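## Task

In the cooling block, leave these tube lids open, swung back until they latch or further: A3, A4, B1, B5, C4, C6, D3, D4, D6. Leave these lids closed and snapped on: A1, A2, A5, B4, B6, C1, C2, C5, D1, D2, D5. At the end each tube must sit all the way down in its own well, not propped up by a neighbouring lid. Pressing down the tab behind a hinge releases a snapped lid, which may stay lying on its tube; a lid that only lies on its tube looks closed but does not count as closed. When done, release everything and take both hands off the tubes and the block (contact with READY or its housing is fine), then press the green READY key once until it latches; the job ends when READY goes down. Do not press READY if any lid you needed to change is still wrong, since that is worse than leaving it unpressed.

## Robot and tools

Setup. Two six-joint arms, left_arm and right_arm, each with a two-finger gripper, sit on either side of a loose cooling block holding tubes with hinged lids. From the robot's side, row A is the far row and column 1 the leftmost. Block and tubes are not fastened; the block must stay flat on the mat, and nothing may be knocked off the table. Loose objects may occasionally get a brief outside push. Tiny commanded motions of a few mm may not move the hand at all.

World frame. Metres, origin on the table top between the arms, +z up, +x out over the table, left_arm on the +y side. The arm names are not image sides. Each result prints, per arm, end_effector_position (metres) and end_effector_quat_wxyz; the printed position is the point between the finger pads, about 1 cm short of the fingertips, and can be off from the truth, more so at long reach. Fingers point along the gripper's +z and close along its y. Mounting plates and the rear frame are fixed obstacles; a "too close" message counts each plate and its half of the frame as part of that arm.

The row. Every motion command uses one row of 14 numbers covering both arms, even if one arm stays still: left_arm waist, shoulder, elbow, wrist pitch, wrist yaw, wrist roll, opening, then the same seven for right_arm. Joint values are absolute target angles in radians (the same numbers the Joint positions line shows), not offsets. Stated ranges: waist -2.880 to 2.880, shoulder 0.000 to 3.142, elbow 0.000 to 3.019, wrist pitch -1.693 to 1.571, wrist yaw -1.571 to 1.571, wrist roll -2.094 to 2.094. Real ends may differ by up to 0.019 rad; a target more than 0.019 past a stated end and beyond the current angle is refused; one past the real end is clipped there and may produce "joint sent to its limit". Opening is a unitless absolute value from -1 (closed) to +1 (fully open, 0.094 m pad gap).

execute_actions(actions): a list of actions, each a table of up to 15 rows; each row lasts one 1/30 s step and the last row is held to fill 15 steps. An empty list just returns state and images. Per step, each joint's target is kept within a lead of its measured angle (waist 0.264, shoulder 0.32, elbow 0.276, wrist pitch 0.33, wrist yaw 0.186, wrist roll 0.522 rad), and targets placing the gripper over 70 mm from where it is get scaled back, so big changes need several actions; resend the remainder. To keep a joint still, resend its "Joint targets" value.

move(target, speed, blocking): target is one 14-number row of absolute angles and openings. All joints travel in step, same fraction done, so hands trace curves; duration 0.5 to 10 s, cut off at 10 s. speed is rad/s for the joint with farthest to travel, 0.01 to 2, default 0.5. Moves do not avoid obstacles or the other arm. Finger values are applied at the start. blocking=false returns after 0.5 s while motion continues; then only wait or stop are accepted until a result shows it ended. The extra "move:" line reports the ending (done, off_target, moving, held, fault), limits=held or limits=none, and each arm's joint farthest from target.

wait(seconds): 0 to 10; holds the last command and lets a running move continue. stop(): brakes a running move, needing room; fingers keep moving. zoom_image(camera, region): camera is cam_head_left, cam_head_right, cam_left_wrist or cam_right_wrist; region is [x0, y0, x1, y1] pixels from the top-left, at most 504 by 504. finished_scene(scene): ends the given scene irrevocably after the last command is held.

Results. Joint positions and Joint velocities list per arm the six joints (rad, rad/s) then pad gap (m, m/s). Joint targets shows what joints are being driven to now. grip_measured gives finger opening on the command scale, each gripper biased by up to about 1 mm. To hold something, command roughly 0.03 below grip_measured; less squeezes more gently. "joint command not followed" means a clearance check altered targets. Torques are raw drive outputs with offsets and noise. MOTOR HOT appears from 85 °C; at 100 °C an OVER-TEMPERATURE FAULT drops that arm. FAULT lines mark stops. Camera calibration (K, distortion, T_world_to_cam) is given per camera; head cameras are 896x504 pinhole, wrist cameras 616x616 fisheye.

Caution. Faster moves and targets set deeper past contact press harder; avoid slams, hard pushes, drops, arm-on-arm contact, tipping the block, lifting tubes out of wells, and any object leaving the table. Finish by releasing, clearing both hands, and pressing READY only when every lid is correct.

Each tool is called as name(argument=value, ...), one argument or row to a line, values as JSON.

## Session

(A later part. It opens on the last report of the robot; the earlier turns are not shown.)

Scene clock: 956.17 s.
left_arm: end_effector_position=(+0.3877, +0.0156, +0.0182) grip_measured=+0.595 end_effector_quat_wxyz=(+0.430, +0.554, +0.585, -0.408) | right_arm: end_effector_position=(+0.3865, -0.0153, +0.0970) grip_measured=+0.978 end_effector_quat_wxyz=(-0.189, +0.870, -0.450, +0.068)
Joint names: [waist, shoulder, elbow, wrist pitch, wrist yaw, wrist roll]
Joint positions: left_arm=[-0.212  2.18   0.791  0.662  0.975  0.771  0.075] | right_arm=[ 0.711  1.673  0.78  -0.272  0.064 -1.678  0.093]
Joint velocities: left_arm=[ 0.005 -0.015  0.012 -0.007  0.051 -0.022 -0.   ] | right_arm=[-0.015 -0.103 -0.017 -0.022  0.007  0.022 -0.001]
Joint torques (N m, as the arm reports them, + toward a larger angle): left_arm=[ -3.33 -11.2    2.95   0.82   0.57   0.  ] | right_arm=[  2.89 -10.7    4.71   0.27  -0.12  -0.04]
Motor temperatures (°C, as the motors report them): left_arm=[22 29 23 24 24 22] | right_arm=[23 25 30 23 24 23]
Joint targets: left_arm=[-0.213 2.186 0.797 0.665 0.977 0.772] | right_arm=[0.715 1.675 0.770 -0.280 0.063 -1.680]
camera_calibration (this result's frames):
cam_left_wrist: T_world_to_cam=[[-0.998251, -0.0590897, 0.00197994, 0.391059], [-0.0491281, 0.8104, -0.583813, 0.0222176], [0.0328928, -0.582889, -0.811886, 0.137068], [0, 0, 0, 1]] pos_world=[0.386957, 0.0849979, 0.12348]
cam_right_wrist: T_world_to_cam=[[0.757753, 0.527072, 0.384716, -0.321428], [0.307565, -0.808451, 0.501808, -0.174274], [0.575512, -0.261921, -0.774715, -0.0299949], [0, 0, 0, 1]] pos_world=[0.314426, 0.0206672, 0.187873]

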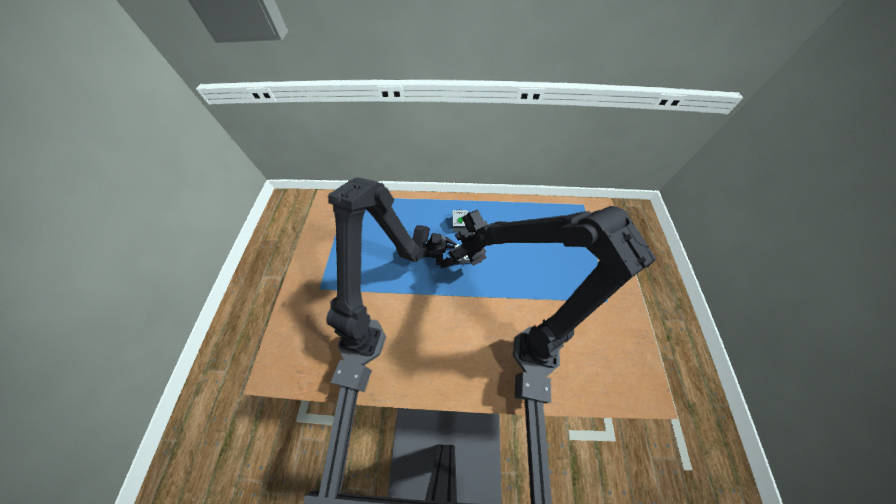

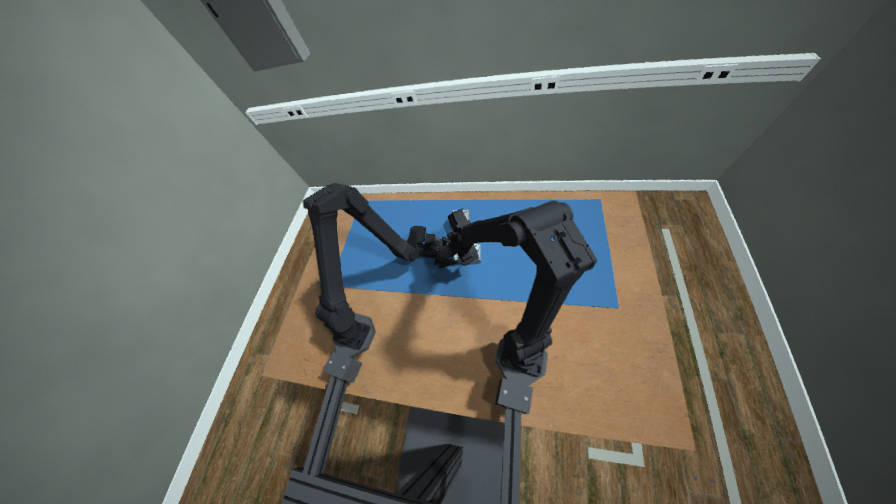

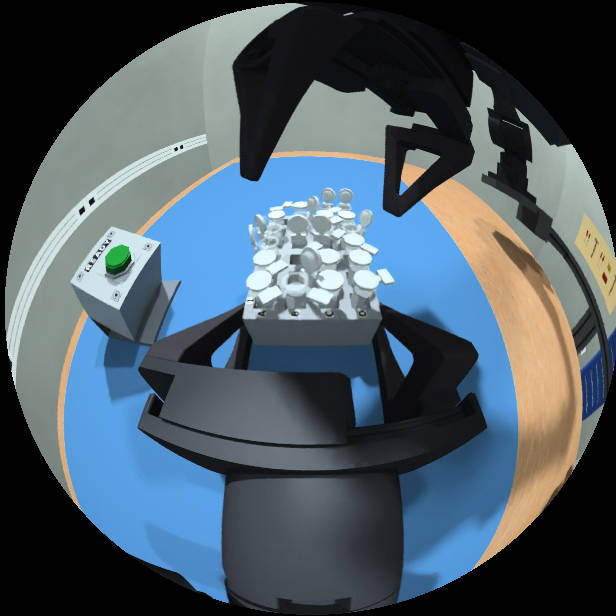

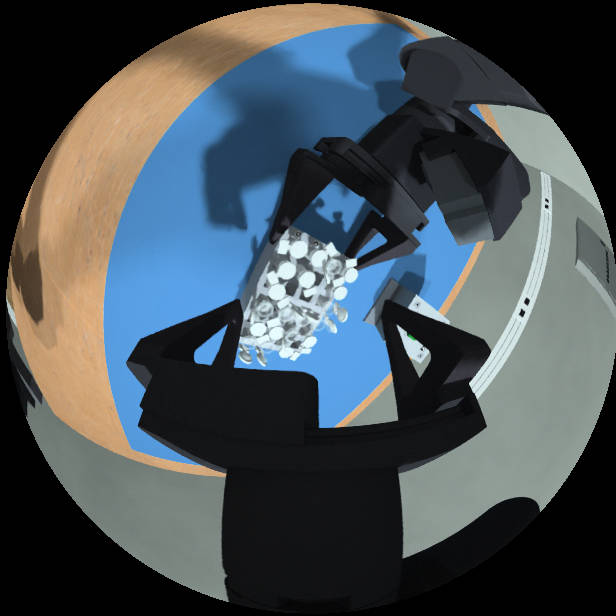

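execute_actions(
  actions=[],
)

Scene clock: 977.50 s.
left_arm: end_effector_position=(+0.3877, +0.0156, +0.0182) grip_measured=+0.595 end_effector_quat_wxyz=(+0.430, +0.554, +0.585, -0.408) | right_arm: end_effector_position=(+0.3863, -0.0155, +0.0975) grip_measured=+0.978 end_effector_quat_wxyz=(-0.189, +0.870, -0.450, +0.069)
Joint names: [waist, shoulder, elbow, wrist pitch, wrist yaw, wrist roll]
Joint positions: left_arm=[-0.212  2.18   0.791  0.662  0.975  0.771  0.075] | right_arm=[ 0.711  1.671  0.779 -0.272  0.064 -1.678  0.093]
Joint velocities: left_arm=[ 0.015 -0.015 -0.002  0.012 -0.022 -0.022 -0.   ] | right_arm=[-0.005  0.005 -0.007 -0.002 -0.066 -0.022  0.   ]
Joint torques (N m, as the arm reports them, + toward a larger angle): left_arm=[ -3.3  -11.26   2.95   0.79   0.58   0.  ] | right_arm=[  2.7  -11.21   4.69   0.51  -0.16   0.  ]
Motor temperatures (°C, as the motors report them): left_arm=[22 29 23 24 24 22] | right_arm=[23 25 30 23 24 23]
Joint targets: left_arm=[-0.213 2.186 0.797 0.665 0.977 0.772] | right_arm=[0.715 1.675 0.770 -0.280 0.063 -1.680]
camera_calibration (this result's frames):
cam_left_wrist: T_world_to_cam=[[-0.998251, -0.0590897, 0.00197994, 0.391059], [-0.0491281, 0.8104, -0.583813, 0.0222176], [0.0328928, -0.582889, -0.811886, 0.137068], [0, 0, 0, 1]] pos_world=[0.386957, 0.0849979, 0.12348]
cam_right_wrist: T_world_to_cam=[[0.757566, 0.526832, 0.385411, -0.321321], [0.30715, -0.808685, 0.501685, -0.174443], [0.57598, -0.261681, -0.774449, -0.0297742], [0, 0, 0, 1]] pos_world=[0.314151, 0.0204217, 0.188297]

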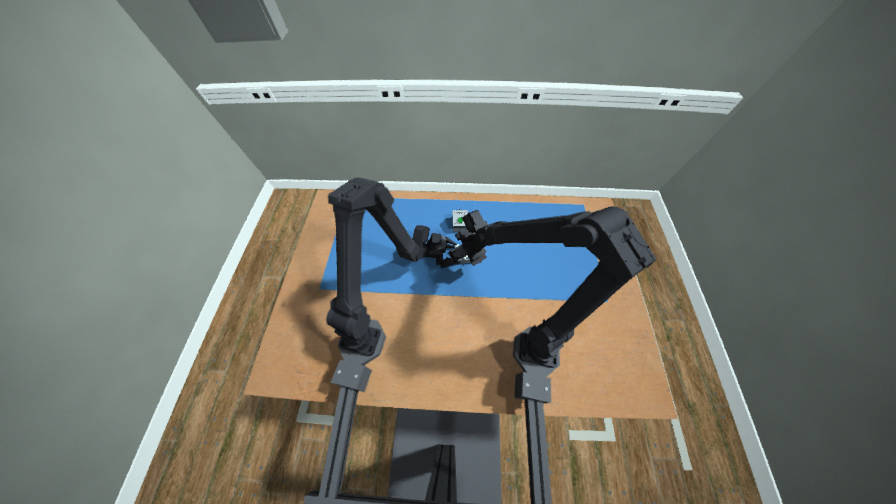

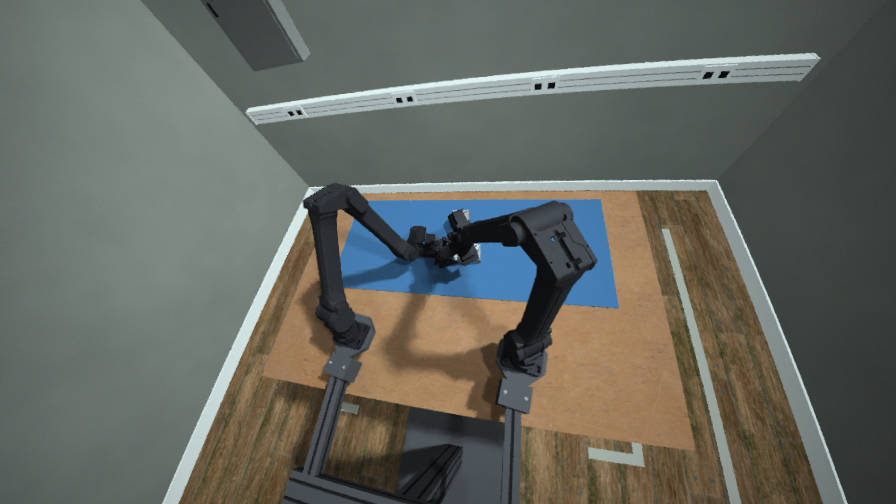

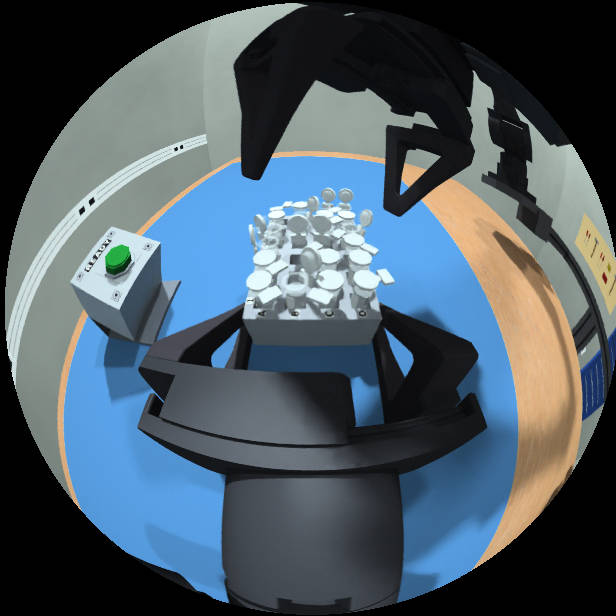

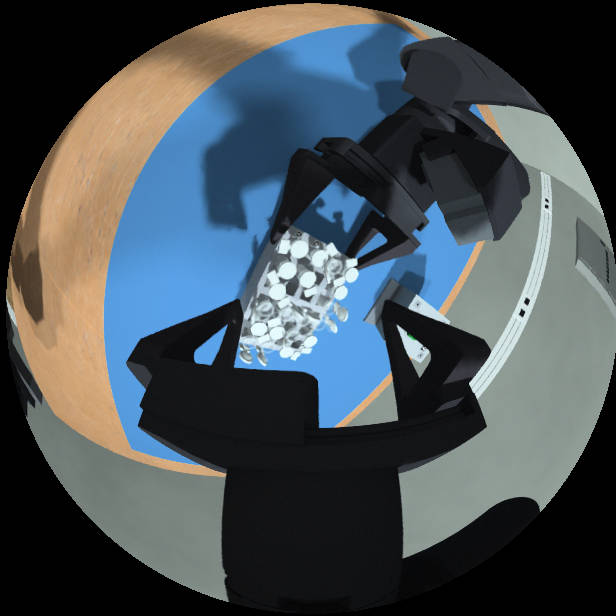

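zoom_image(
  camera="cam_left_wrist",
  region=[235, 180, 405, 320],
)

zoom_image(
  camera="cam_right_wrist",
  region=[225, 215, 375, 375],
)

Region (235, 180, 405, 320) of cam_left_wrist's 616x616 image, scaled by 2.965, with more detail than that image has; it fills the top 415 rows of this view, and the rest is white.

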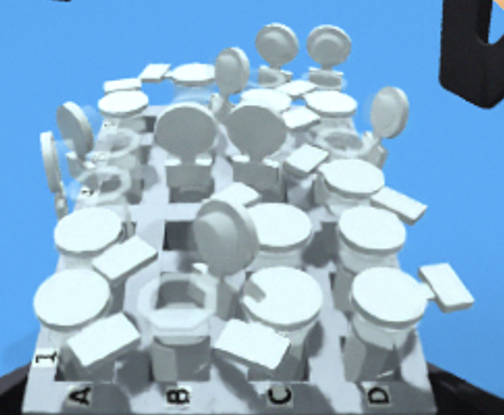

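Region (225, 215, 375, 375) of cam_right_wrist's 616x616 image, scaled by 3.150, with more detail than that image has; it fills the left 472 columns of this view, and the rest is white.

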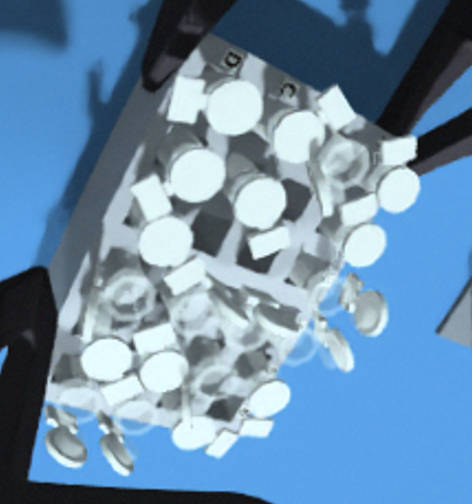

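move(
  target=[-0.213,2.186,0.797,0.665,0.977,0.772,0.58, 0.646,1.80,1.153,-0.860,0.262,0.515,0.96],
  speed=0.9,
)

Scene clock: 1036.63 s.
left_arm: end_effector_position=(+0.3877, +0.0156, +0.0182) grip_measured=+0.595 end_effector_quat_wxyz=(+0.430, +0.554, +0.585, -0.408) | right_arm: end_effector_position=(+0.4276, -0.0605, +0.1181) grip_measured=+0.962 end_effector_quat_wxyz=(+0.041, +0.005, +0.998, -0.039)
Joint names: [waist, shoulder, elbow, wrist pitch, wrist yaw, wrist roll]
Joint positions: left_arm=[-0.212  2.18   0.791  0.662  0.975  0.771  0.075] | right_arm=[ 0.663  1.784  1.107 -0.844  0.259  0.506  0.092]
Joint velocities: left_arm=[ 0.005 -0.015  0.007 -0.002 -0.007 -0.051  0.001] | right_arm=[-0.005 -0.024  0.012  0.007  0.022  0.051 -0.   ]
Joint torques (N m, as the arm reports them, + toward a larger angle): left_arm=[ -3.34 -11.43   2.95   0.87   0.6    0.01] | right_arm=[  2.08 -13.28   8.92  -0.49   0.34   0.02]
Motor temperatures (°C, as the motors report them): left_arm=[22 29 23 24 24 22] | right_arm=[23 25 30 23 24 23]
Joint targets: left_arm=[-0.213 2.186 0.797 0.665 0.977 0.772] | right_arm=[0.646 1.800 1.153 -0.860 0.262 0.515]
move: off_target (right_arm); limits=none; left_arm: farthest joint: the shoulder, 0.006 radians from its target (0.006 radians at the start); right_arm: farthest joint: the elbow, 0.046 radians from its target (0.374 radians at the start)
camera_calibration (this result's frames):
cam_left_wrist: T_world_to_cam=[[-0.998251, -0.0590897, 0.00197994, 0.391059], [-0.0491281, 0.8104, -0.583813, 0.0222176], [0.0328928, -0.582889, -0.811886, 0.137068], [0, 0, 0, 1]] pos_world=[0.386957, 0.0849979, 0.12348]
cam_right_wrist: T_world_to_cam=[[-0.0104594, -0.997307, 0.0725892, -0.0637308], [-0.853424, 0.0467345, 0.519118, 0.312146], [-0.521113, -0.0565197, -0.851614, 0.441223], [0, 0, 0, 1]] pos_world=[0.495653, -0.0532094, 0.218337]

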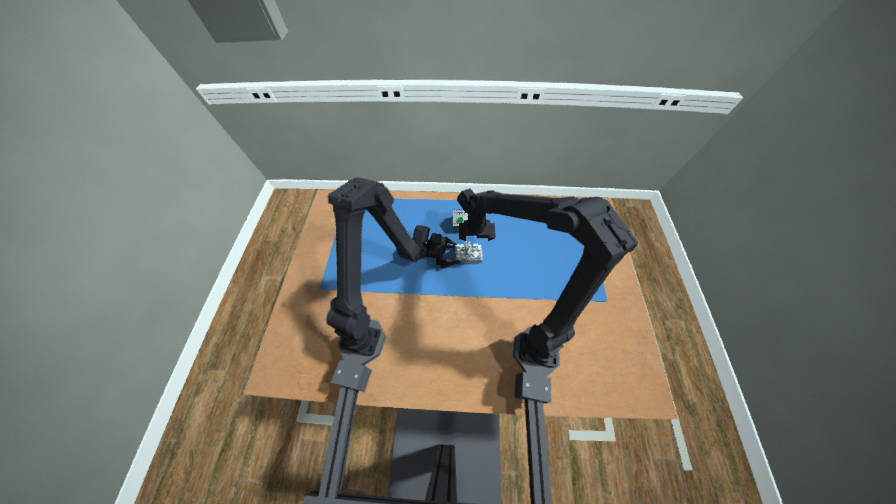

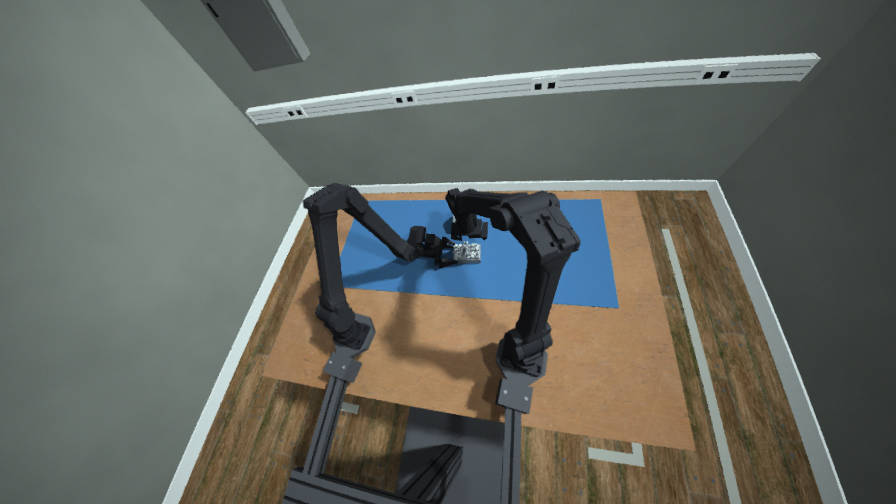

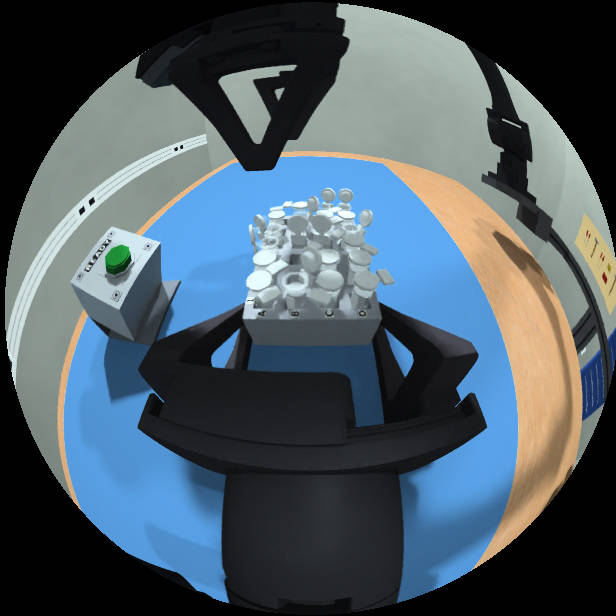

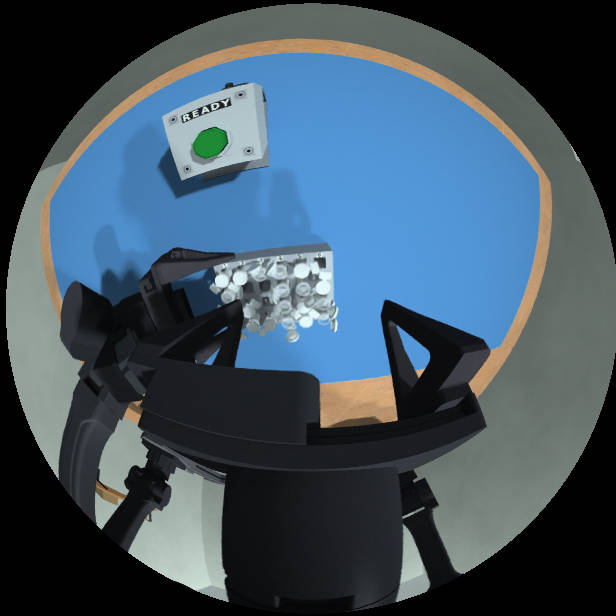

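execute_actions(
  actions=[
    [[-0.213,2.186,0.797,0.665,0.977,0.772,0.58, 0.644,1.806,1.156,-0.860,0.260,0.515,0.96],[-0.213,2.186,0.797,0.665,0.977,0.772,0.58, 0.642,1.812,1.159,-0.860,0.260,0.515,0.96],[-0.213,2.186,0.797,0.665,0.977,0.772,0.58, 0.640,1.818,1.162,-0.860,0.260,0.515,0.96],[-0.213,2.186,0.797,0.665,0.977,0.772,0.58, 0.640,1.824,1.164,-0.860,0.260,0.515,0.96],[-0.213,2.186,0.797,0.665,0.977,0.772,0.58, 0.640,1.830,1.164,-0.860,0.260,0.515,0.96],[-0.213,2.186,0.797,0.665,0.977,0.772,0.58, 0.640,1.836,1.164,-0.860,0.260,0.515,0.96],[-0.213,2.186,0.797,0.665,0.977,0.772,0.58, 0.640,1.842,1.164,-0.860,0.260,0.515,0.96],[-0.213,2.186,0.797,0.665,0.977,0.772,0.58, 0.640,1.848,1.164,-0.860,0.260,0.515,0.96],[-0.213,2.186,0.797,0.665,0.977,0.772,0.58, 0.640,1.854,1.164,-0.860,0.260,0.515,0.96],[-0.213,2.186,0.797,0.665,0.977,0.772,0.58, 0.640,1.860,1.164,-0.860,0.260,0.515,0.96],[-0.213,2.186,0.797,0.665,0.977,0.772,0.58, 0.640,1.866,1.164,-0.860,0.260,0.515,0.96],[-0.213,2.186,0.797,0.665,0.977,0.772,0.58, 0.640,1.871,1.164,-0.860,0.260,0.515,0.96],[-0.213,2.186,0.797,0.665,0.977,0.772,0.58, 0.640,1.875,1.164,-0.860,0.260,0.515,0.96]],
    [[-0.213,2.186,0.797,0.665,0.977,0.772,0.58, 0.640,1.875,1.164,-0.860,0.260,0.515,0.96]],
  ],
)

zoom_image(
  camera="cam_right_wrist",
  region=[190, 240, 390, 370],
)

zoom_image(
  camera="cam_left_wrist",
  region=[225, 160, 405, 310],
)

Scene clock: 1048.90 s.
left_arm: end_effector_position=(+0.3877, +0.0156, +0.0182) grip_measured=+0.595 end_effector_quat_wxyz=(+0.430, +0.554, +0.585, -0.408) | right_arm: end_effector_position=(+0.4222, -0.0610, +0.0841) grip_measured=+0.962 end_effector_quat_wxyz=(+0.011, +0.001, +0.998, -0.056)
Joint names: [waist, shoulder, elbow, wrist pitch, wrist yaw, wrist roll]
Joint positions: left_arm=[-0.212  2.18   0.791  0.662  0.975  0.771  0.075] | right_arm=[ 0.657  1.869  1.123 -0.844  0.259  0.506  0.092]
Joint velocities: left_arm=[-0.015 -0.005 -0.002  0.017  0.051  0.037 -0.   ] | right_arm=[-0.015 -0.005 -0.002 -0.012 -0.022 -0.037 -0.002]
Joint torques (N m, as the arm reports them, + toward a larger angle): left_arm=[ -3.39 -11.36   2.98   0.85   0.59   0.  ] | right_arm=[  1.6  -15.21   8.12  -0.54   0.22   0.06]
Motor temperatures (°C, as the motors report them): left_arm=[22 29 23 24 24 22] | right_arm=[23 25 32 23 24 23]
Joint targets: left_arm=[-0.213 2.186 0.797 0.665 0.977 0.772] | right_arm=[0.640 1.875 1.164 -0.860 0.260 0.515]
camera_calibration (this result's frames):
cam_left_wrist: T_world_to_cam=[[-0.998251, -0.0590897, 0.00197994, 0.391059], [-0.0491281, 0.8104, -0.583813, 0.0222176], [0.0328928, -0.582889, -0.811886, 0.137068], [0, 0, 0, 1]] pos_world=[0.386957, 0.0849979, 0.12348]
cam_right_wrist: T_world_to_cam=[[-0.00111084, -0.994357, 0.106078, -0.068342], [-0.820676, 0.0615187, 0.568073, 0.308131], [-0.571393, -0.0864244, -0.816113, 0.425903], [0, 0, 0, 1]] pos_world=[0.496157, -0.0501037, 0.179794]

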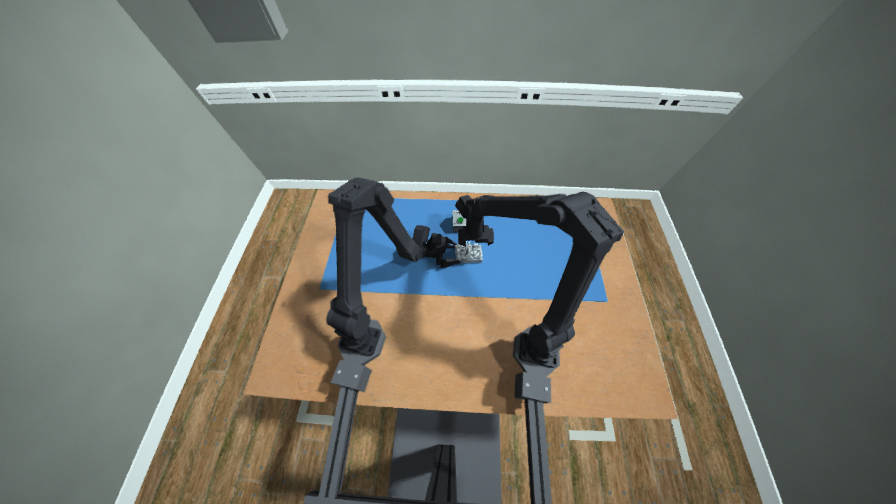

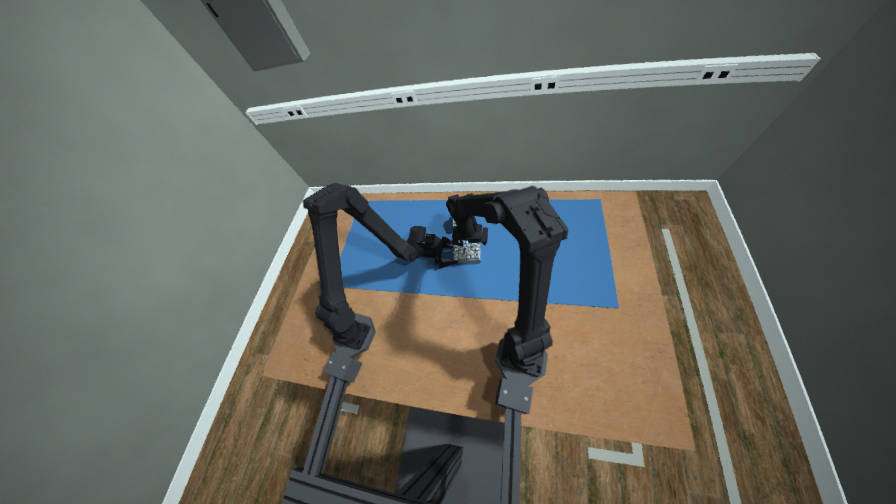

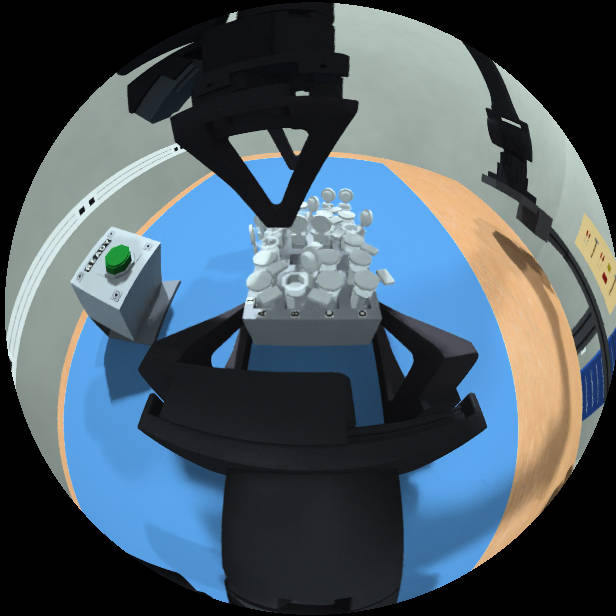

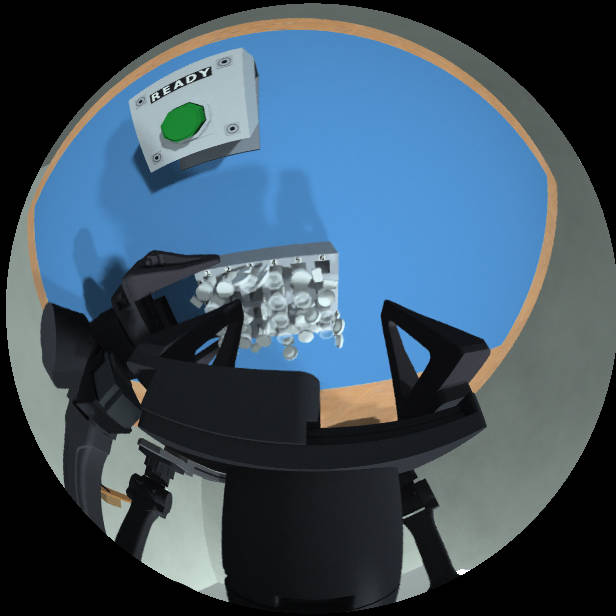

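Region (190, 240, 390, 370) of cam_right_wrist's 616x616 image, scaled by 2.520, with more detail than that image has; it fills the top 328 rows of this view, and the rest is white.

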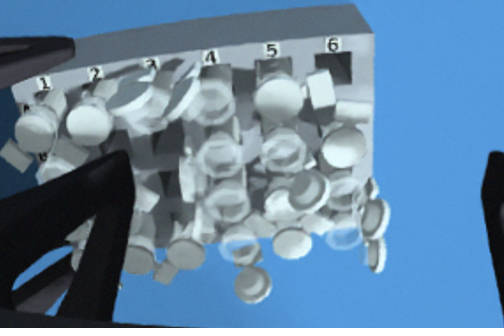

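Region (225, 160, 405, 310) of cam_left_wrist's 616x616 image, scaled by 2.800, with more detail than that image has.

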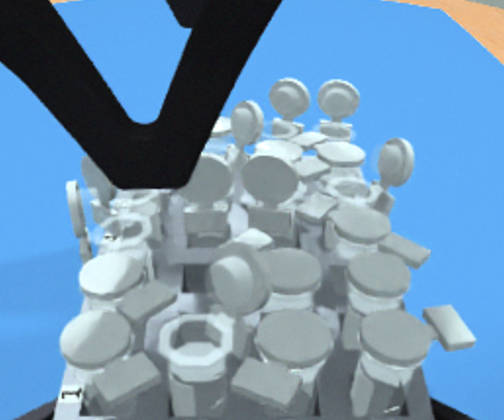

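execute_actions(
  actions=[
    [[-0.213,2.186,0.797,0.665,0.977,0.772,0.58, 0.645,1.875,1.14,-0.860,0.260,0.515,0.96],[-0.213,2.186,0.797,0.665,0.977,0.772,0.58, 0.645,1.875,1.125,-0.860,0.260,0.515,0.96],[-0.213,2.186,0.797,0.665,0.977,0.772,0.58, 0.645,1.877,1.118,-0.860,0.260,0.515,0.96],[-0.213,2.186,0.797,0.665,0.977,0.772,0.58, 0.645,1.879,1.114,-0.860,0.260,0.515,0.96],[-0.213,2.186,0.797,0.665,0.977,0.772,0.58, 0.645,1.881,1.111,-0.860,0.260,0.515,0.96],[-0.213,2.186,0.797,0.665,0.977,0.772,0.58, 0.645,1.883,1.109,-0.860,0.260,0.515,0.96],[-0.213,2.186,0.797,0.665,0.977,0.772,0.58, 0.645,1.885,1.109,-0.860,0.260,0.515,0.96],[-0.213,2.186,0.797,0.665,0.977,0.772,0.58, 0.645,1.887,1.109,-0.860,0.260,0.515,0.96],[-0.213,2.186,0.797,0.665,0.977,0.772,0.58, 0.645,1.889,1.109,-0.860,0.260,0.515,0.96]],
  ],
)

zoom_image(
  camera="cam_right_wrist",
  region=[190, 240, 390, 370],
)

zoom_image(
  camera="cam_left_wrist",
  region=[225, 160, 405, 310],
)

Scene clock: 1066.23 s.
left_arm: end_effector_position=(+0.3877, +0.0156, +0.0182) grip_measured=+0.595 end_effector_quat_wxyz=(+0.430, +0.554, +0.585, -0.408) | right_arm: end_effector_position=(+0.4185, -0.0623, +0.0803) grip_measured=+0.962 end_effector_quat_wxyz=(+0.006, -0.000, +0.998, -0.059)
Joint names: [waist, shoulder, elbow, wrist pitch, wrist yaw, wrist roll]
Joint positions: left_arm=[-0.212  2.18   0.791  0.662  0.975  0.771  0.075] | right_arm=[ 0.657  1.874  1.117 -0.844  0.259  0.506  0.092]
Joint velocities: left_arm=[-0.015 -0.015 -0.002 -0.002 -0.007  0.007  0.001] | right_arm=[-0.024  0.005  0.007 -0.012 -0.037 -0.066 -0.001]
Joint torques (N m, as the arm reports them, + toward a larger angle): left_arm=[ -2.74 -11.01   2.92   0.75   0.57  -0.01] | right_arm=[  1.94 -13.13   4.62  -0.61   0.26   0.04]
Motor temperatures (°C, as the motors report them): left_arm=[22 29 23 24 24 22] | right_arm=[23 25 33 23 24 23]
Joint targets: left_arm=[-0.213 2.186 0.797 0.665 0.977 0.772] | right_arm=[0.645 1.889 1.109 -0.860 0.260 0.515]
camera_calibration (this result's frames):
cam_left_wrist: T_world_to_cam=[[-0.998251, -0.0590897, 0.00197994, 0.391059], [-0.0491281, 0.8104, -0.583813, 0.0222176], [0.0328928, -0.582889, -0.811886, 0.137068], [0, 0, 0, 1]] pos_world=[0.386957, 0.0849979, 0.12348]
cam_right_wrist: T_world_to_cam=[[0.00158284, -0.99379, 0.111263, -0.0708076], [-0.815282, 0.0631457, 0.575611, 0.304557], [-0.579062, -0.0916216, -0.810119, 0.422975], [0, 0, 0, 1]] pos_world=[0.49334, -0.0508457, 0.175232]

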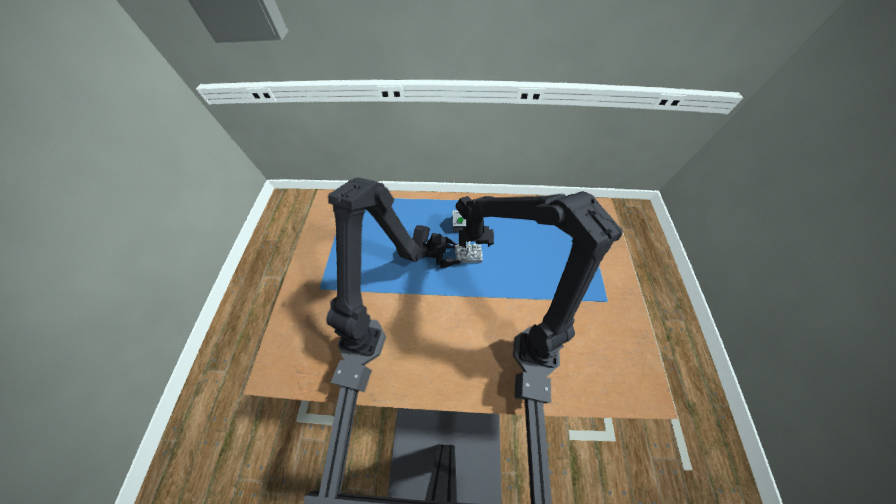

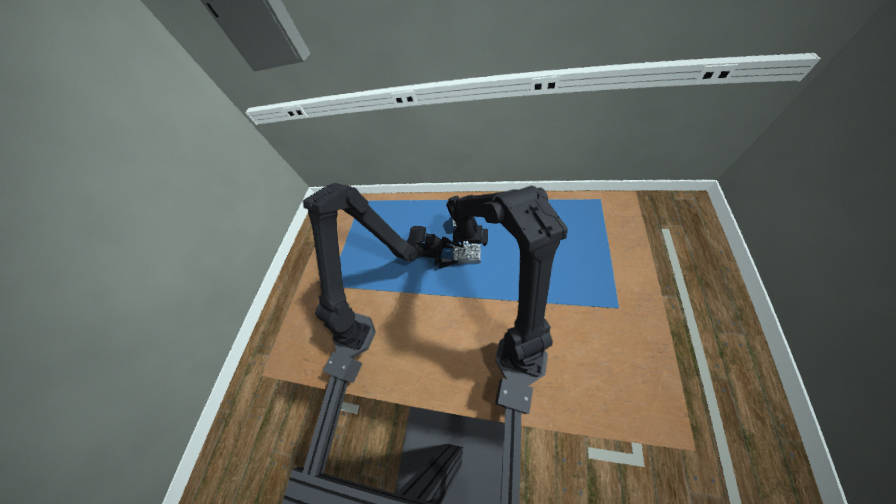

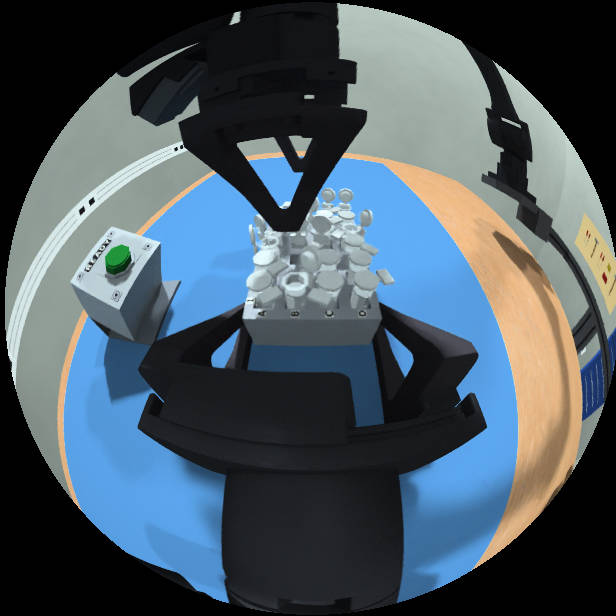

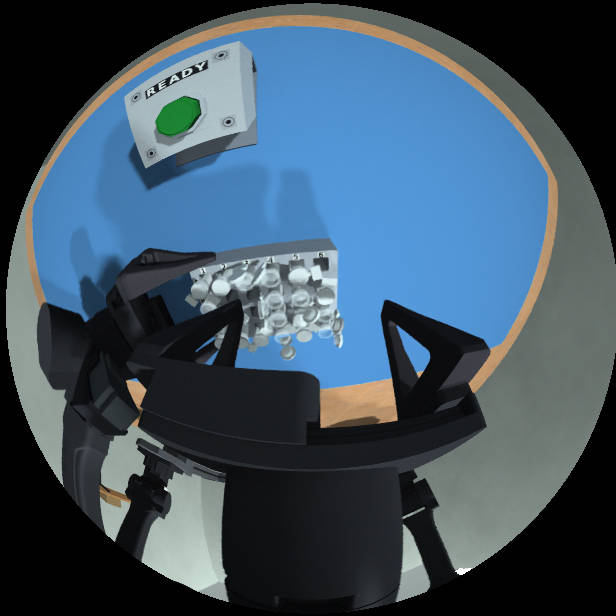

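Region (190, 240, 390, 370) of cam_right_wrist's 616x616 image, scaled by 2.520, with more detail than that image has; it fills the top 328 rows of this view, and the rest is white.

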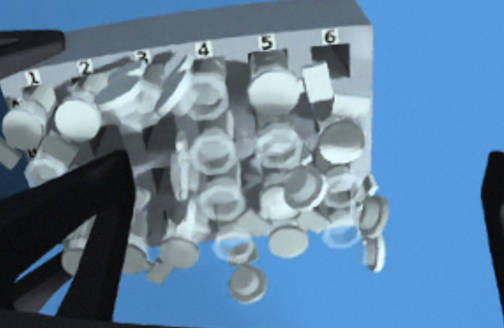

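Region (225, 160, 405, 310) of cam_left_wrist's 616x616 image, scaled by 2.800, with more detail than that image has.

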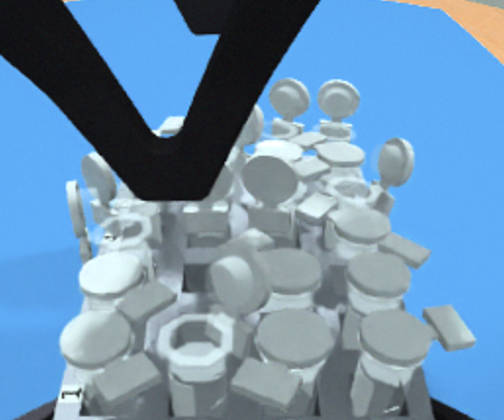

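execute_actions(
  actions=[
    [[-0.213,2.186,0.797,0.665,0.977,0.772,0.58, 0.645,1.891,1.112,-0.860,0.260,0.515,0.96],[-0.213,2.186,0.797,0.665,0.977,0.772,0.58, 0.645,1.893,1.112,-0.860,0.260,0.515,0.96],[-0.213,2.186,0.797,0.665,0.977,0.772,0.58, 0.645,1.895,1.112,-0.860,0.260,0.515,0.96],[-0.213,2.186,0.797,0.665,0.977,0.772,0.58, 0.645,1.897,1.112,-0.860,0.260,0.515,0.96],[-0.213,2.186,0.797,0.665,0.977,0.772,0.58, 0.645,1.899,1.112,-0.860,0.260,0.515,0.96],[-0.213,2.186,0.797,0.665,0.977,0.772,0.58, 0.645,1.901,1.112,-0.860,0.260,0.515,0.96],[-0.213,2.186,0.797,0.665,0.977,0.772,0.58, 0.645,1.902,1.112,-0.860,0.260,0.515,0.96],[-0.213,2.186,0.797,0.665,0.977,0.772,0.58, 0.645,1.902,1.112,-0.860,0.260,0.515,0.92],[-0.213,2.186,0.797,0.665,0.977,0.772,0.58, 0.645,1.902,1.112,-0.860,0.260,0.515,0.88],[-0.213,2.186,0.797,0.665,0.977,0.772,0.58, 0.645,1.902,1.112,-0.860,0.260,0.515,0.84],[-0.213,2.186,0.797,0.665,0.977,0.772,0.58, 0.645,1.902,1.112,-0.860,0.260,0.515,0.80],[-0.213,2.186,0.797,0.665,0.977,0.772,0.58, 0.645,1.902,1.112,-0.860,0.260,0.515,0.76],[-0.213,2.186,0.797,0.665,0.977,0.772,0.58, 0.645,1.902,1.112,-0.860,0.260,0.515,0.72]],
  ],
)

zoom_image(
  camera="cam_right_wrist",
  region=[190, 240, 390, 370],
)

zoom_image(
  camera="cam_left_wrist",
  region=[225, 160, 405, 310],
)

Scene clock: 1078.40 s.
left_arm: end_effector_position=(+0.3877, +0.0156, +0.0182) grip_measured=+0.595 end_effector_quat_wxyz=(+0.430, +0.554, +0.585, -0.408) | right_arm: end_effector_position=(+0.4158, -0.0627, +0.0740) grip_measured=+0.723 end_effector_quat_wxyz=(-0.000, -0.002, +0.998, -0.062)
Joint names: [waist, shoulder, elbow, wrist pitch, wrist yaw, wrist roll]
Joint positions: left_arm=[-0.212  2.18   0.791  0.662  0.975  0.771  0.075] | right_arm=[ 0.657  1.889  1.117 -0.844  0.259  0.506  0.081]
Joint velocities: left_arm=[-0.015 -0.015 -0.017 -0.007  0.037  0.007  0.   ] | right_arm=[-0.024  0.015 -0.002  0.012  0.022 -0.007 -0.003]
Joint torques (N m, as the arm reports them, + toward a larger angle): left_arm=[ -3.18 -11.48   3.06   0.8    0.57   0.01] | right_arm=[  2.27 -14.22   4.81  -0.47   0.26   0.08]
Motor temperatures (°C, as the motors report them): left_arm=[22 29 23 24 24 22] | right_arm=[23 25 32 23 24 23]
Joint targets: left_arm=[-0.213 2.186 0.797 0.665 0.977 0.772] | right_arm=[0.645 1.902 1.112 -0.860 0.260 0.515]
camera_calibration (this result's frames):
cam_left_wrist: T_world_to_cam=[[-0.998251, -0.0590897, 0.00197994, 0.391059], [-0.0491281, 0.8104, -0.583813, 0.0222176], [0.0328928, -0.582889, -0.811886, 0.137068], [0, 0, 0, 1]] pos_world=[0.386957, 0.0849979, 0.12348]
cam_right_wrist: T_world_to_cam=[[0.0051862, -0.992999, 0.118013, -0.0723841], [-0.808109, 0.0653506, 0.585396, 0.302509], [-0.589009, -0.098403, -0.802113, 0.419368], [0, 0, 0, 1]] pos_world=[0.491848, -0.0503794, 0.167835]

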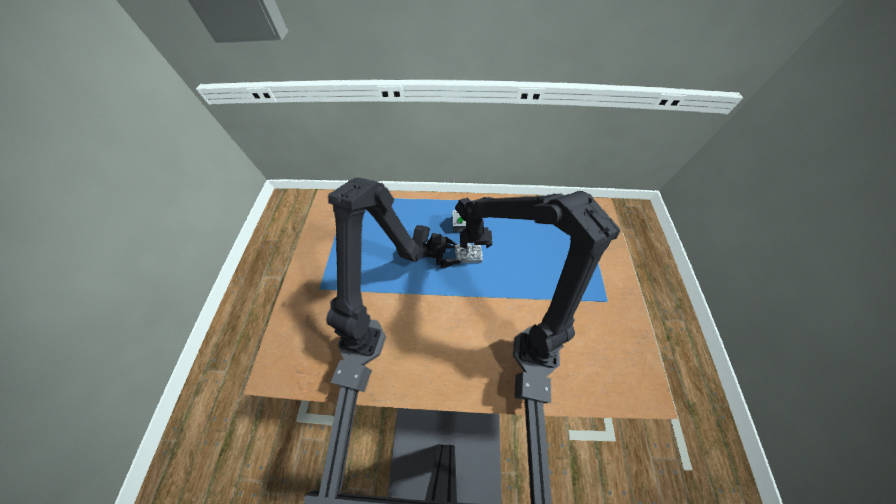

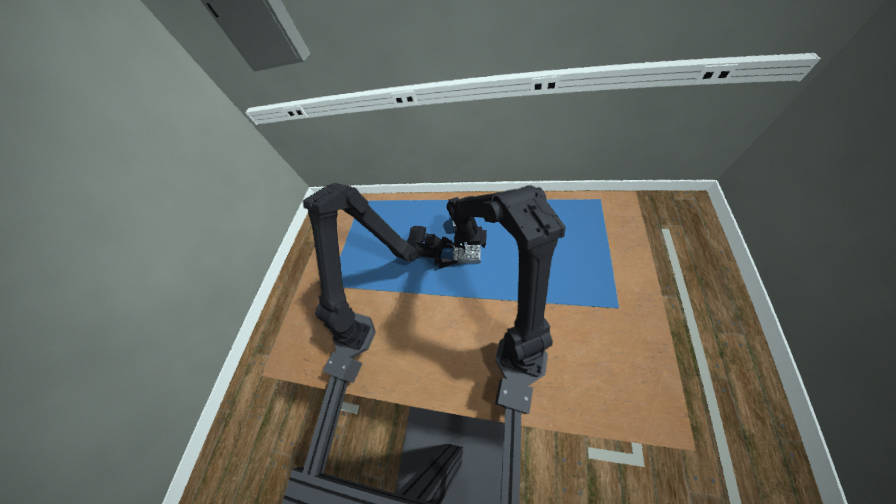

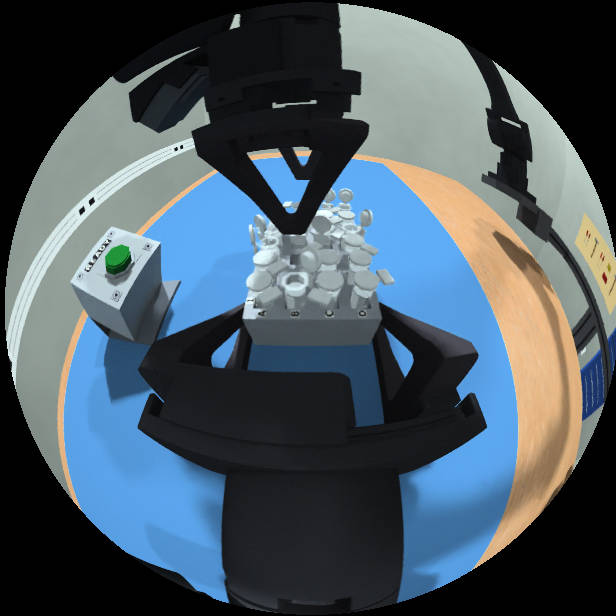

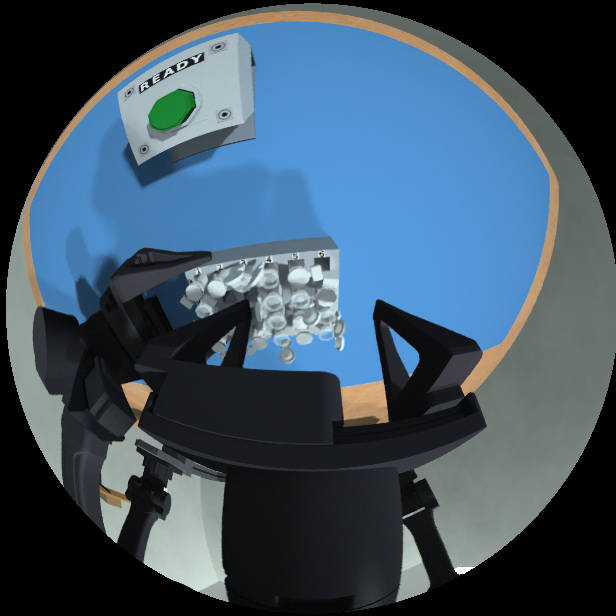

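Region (190, 240, 390, 370) of cam_right_wrist's 616x616 image, scaled by 2.520, with more detail than that image has; it fills the top 328 rows of this view, and the rest is white.

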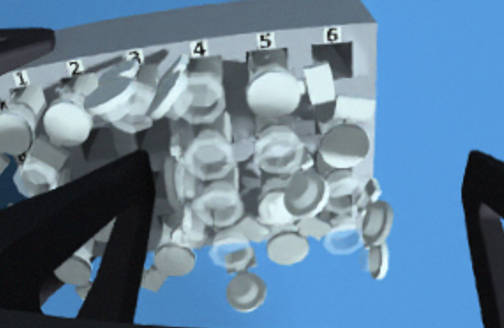

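Region (225, 160, 405, 310) of cam_left_wrist's 616x616 image, scaled by 2.800, with more detail than that image has.

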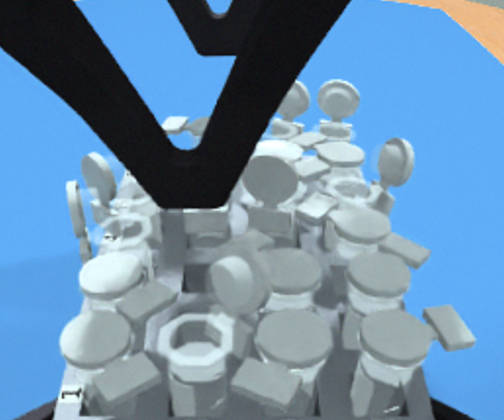

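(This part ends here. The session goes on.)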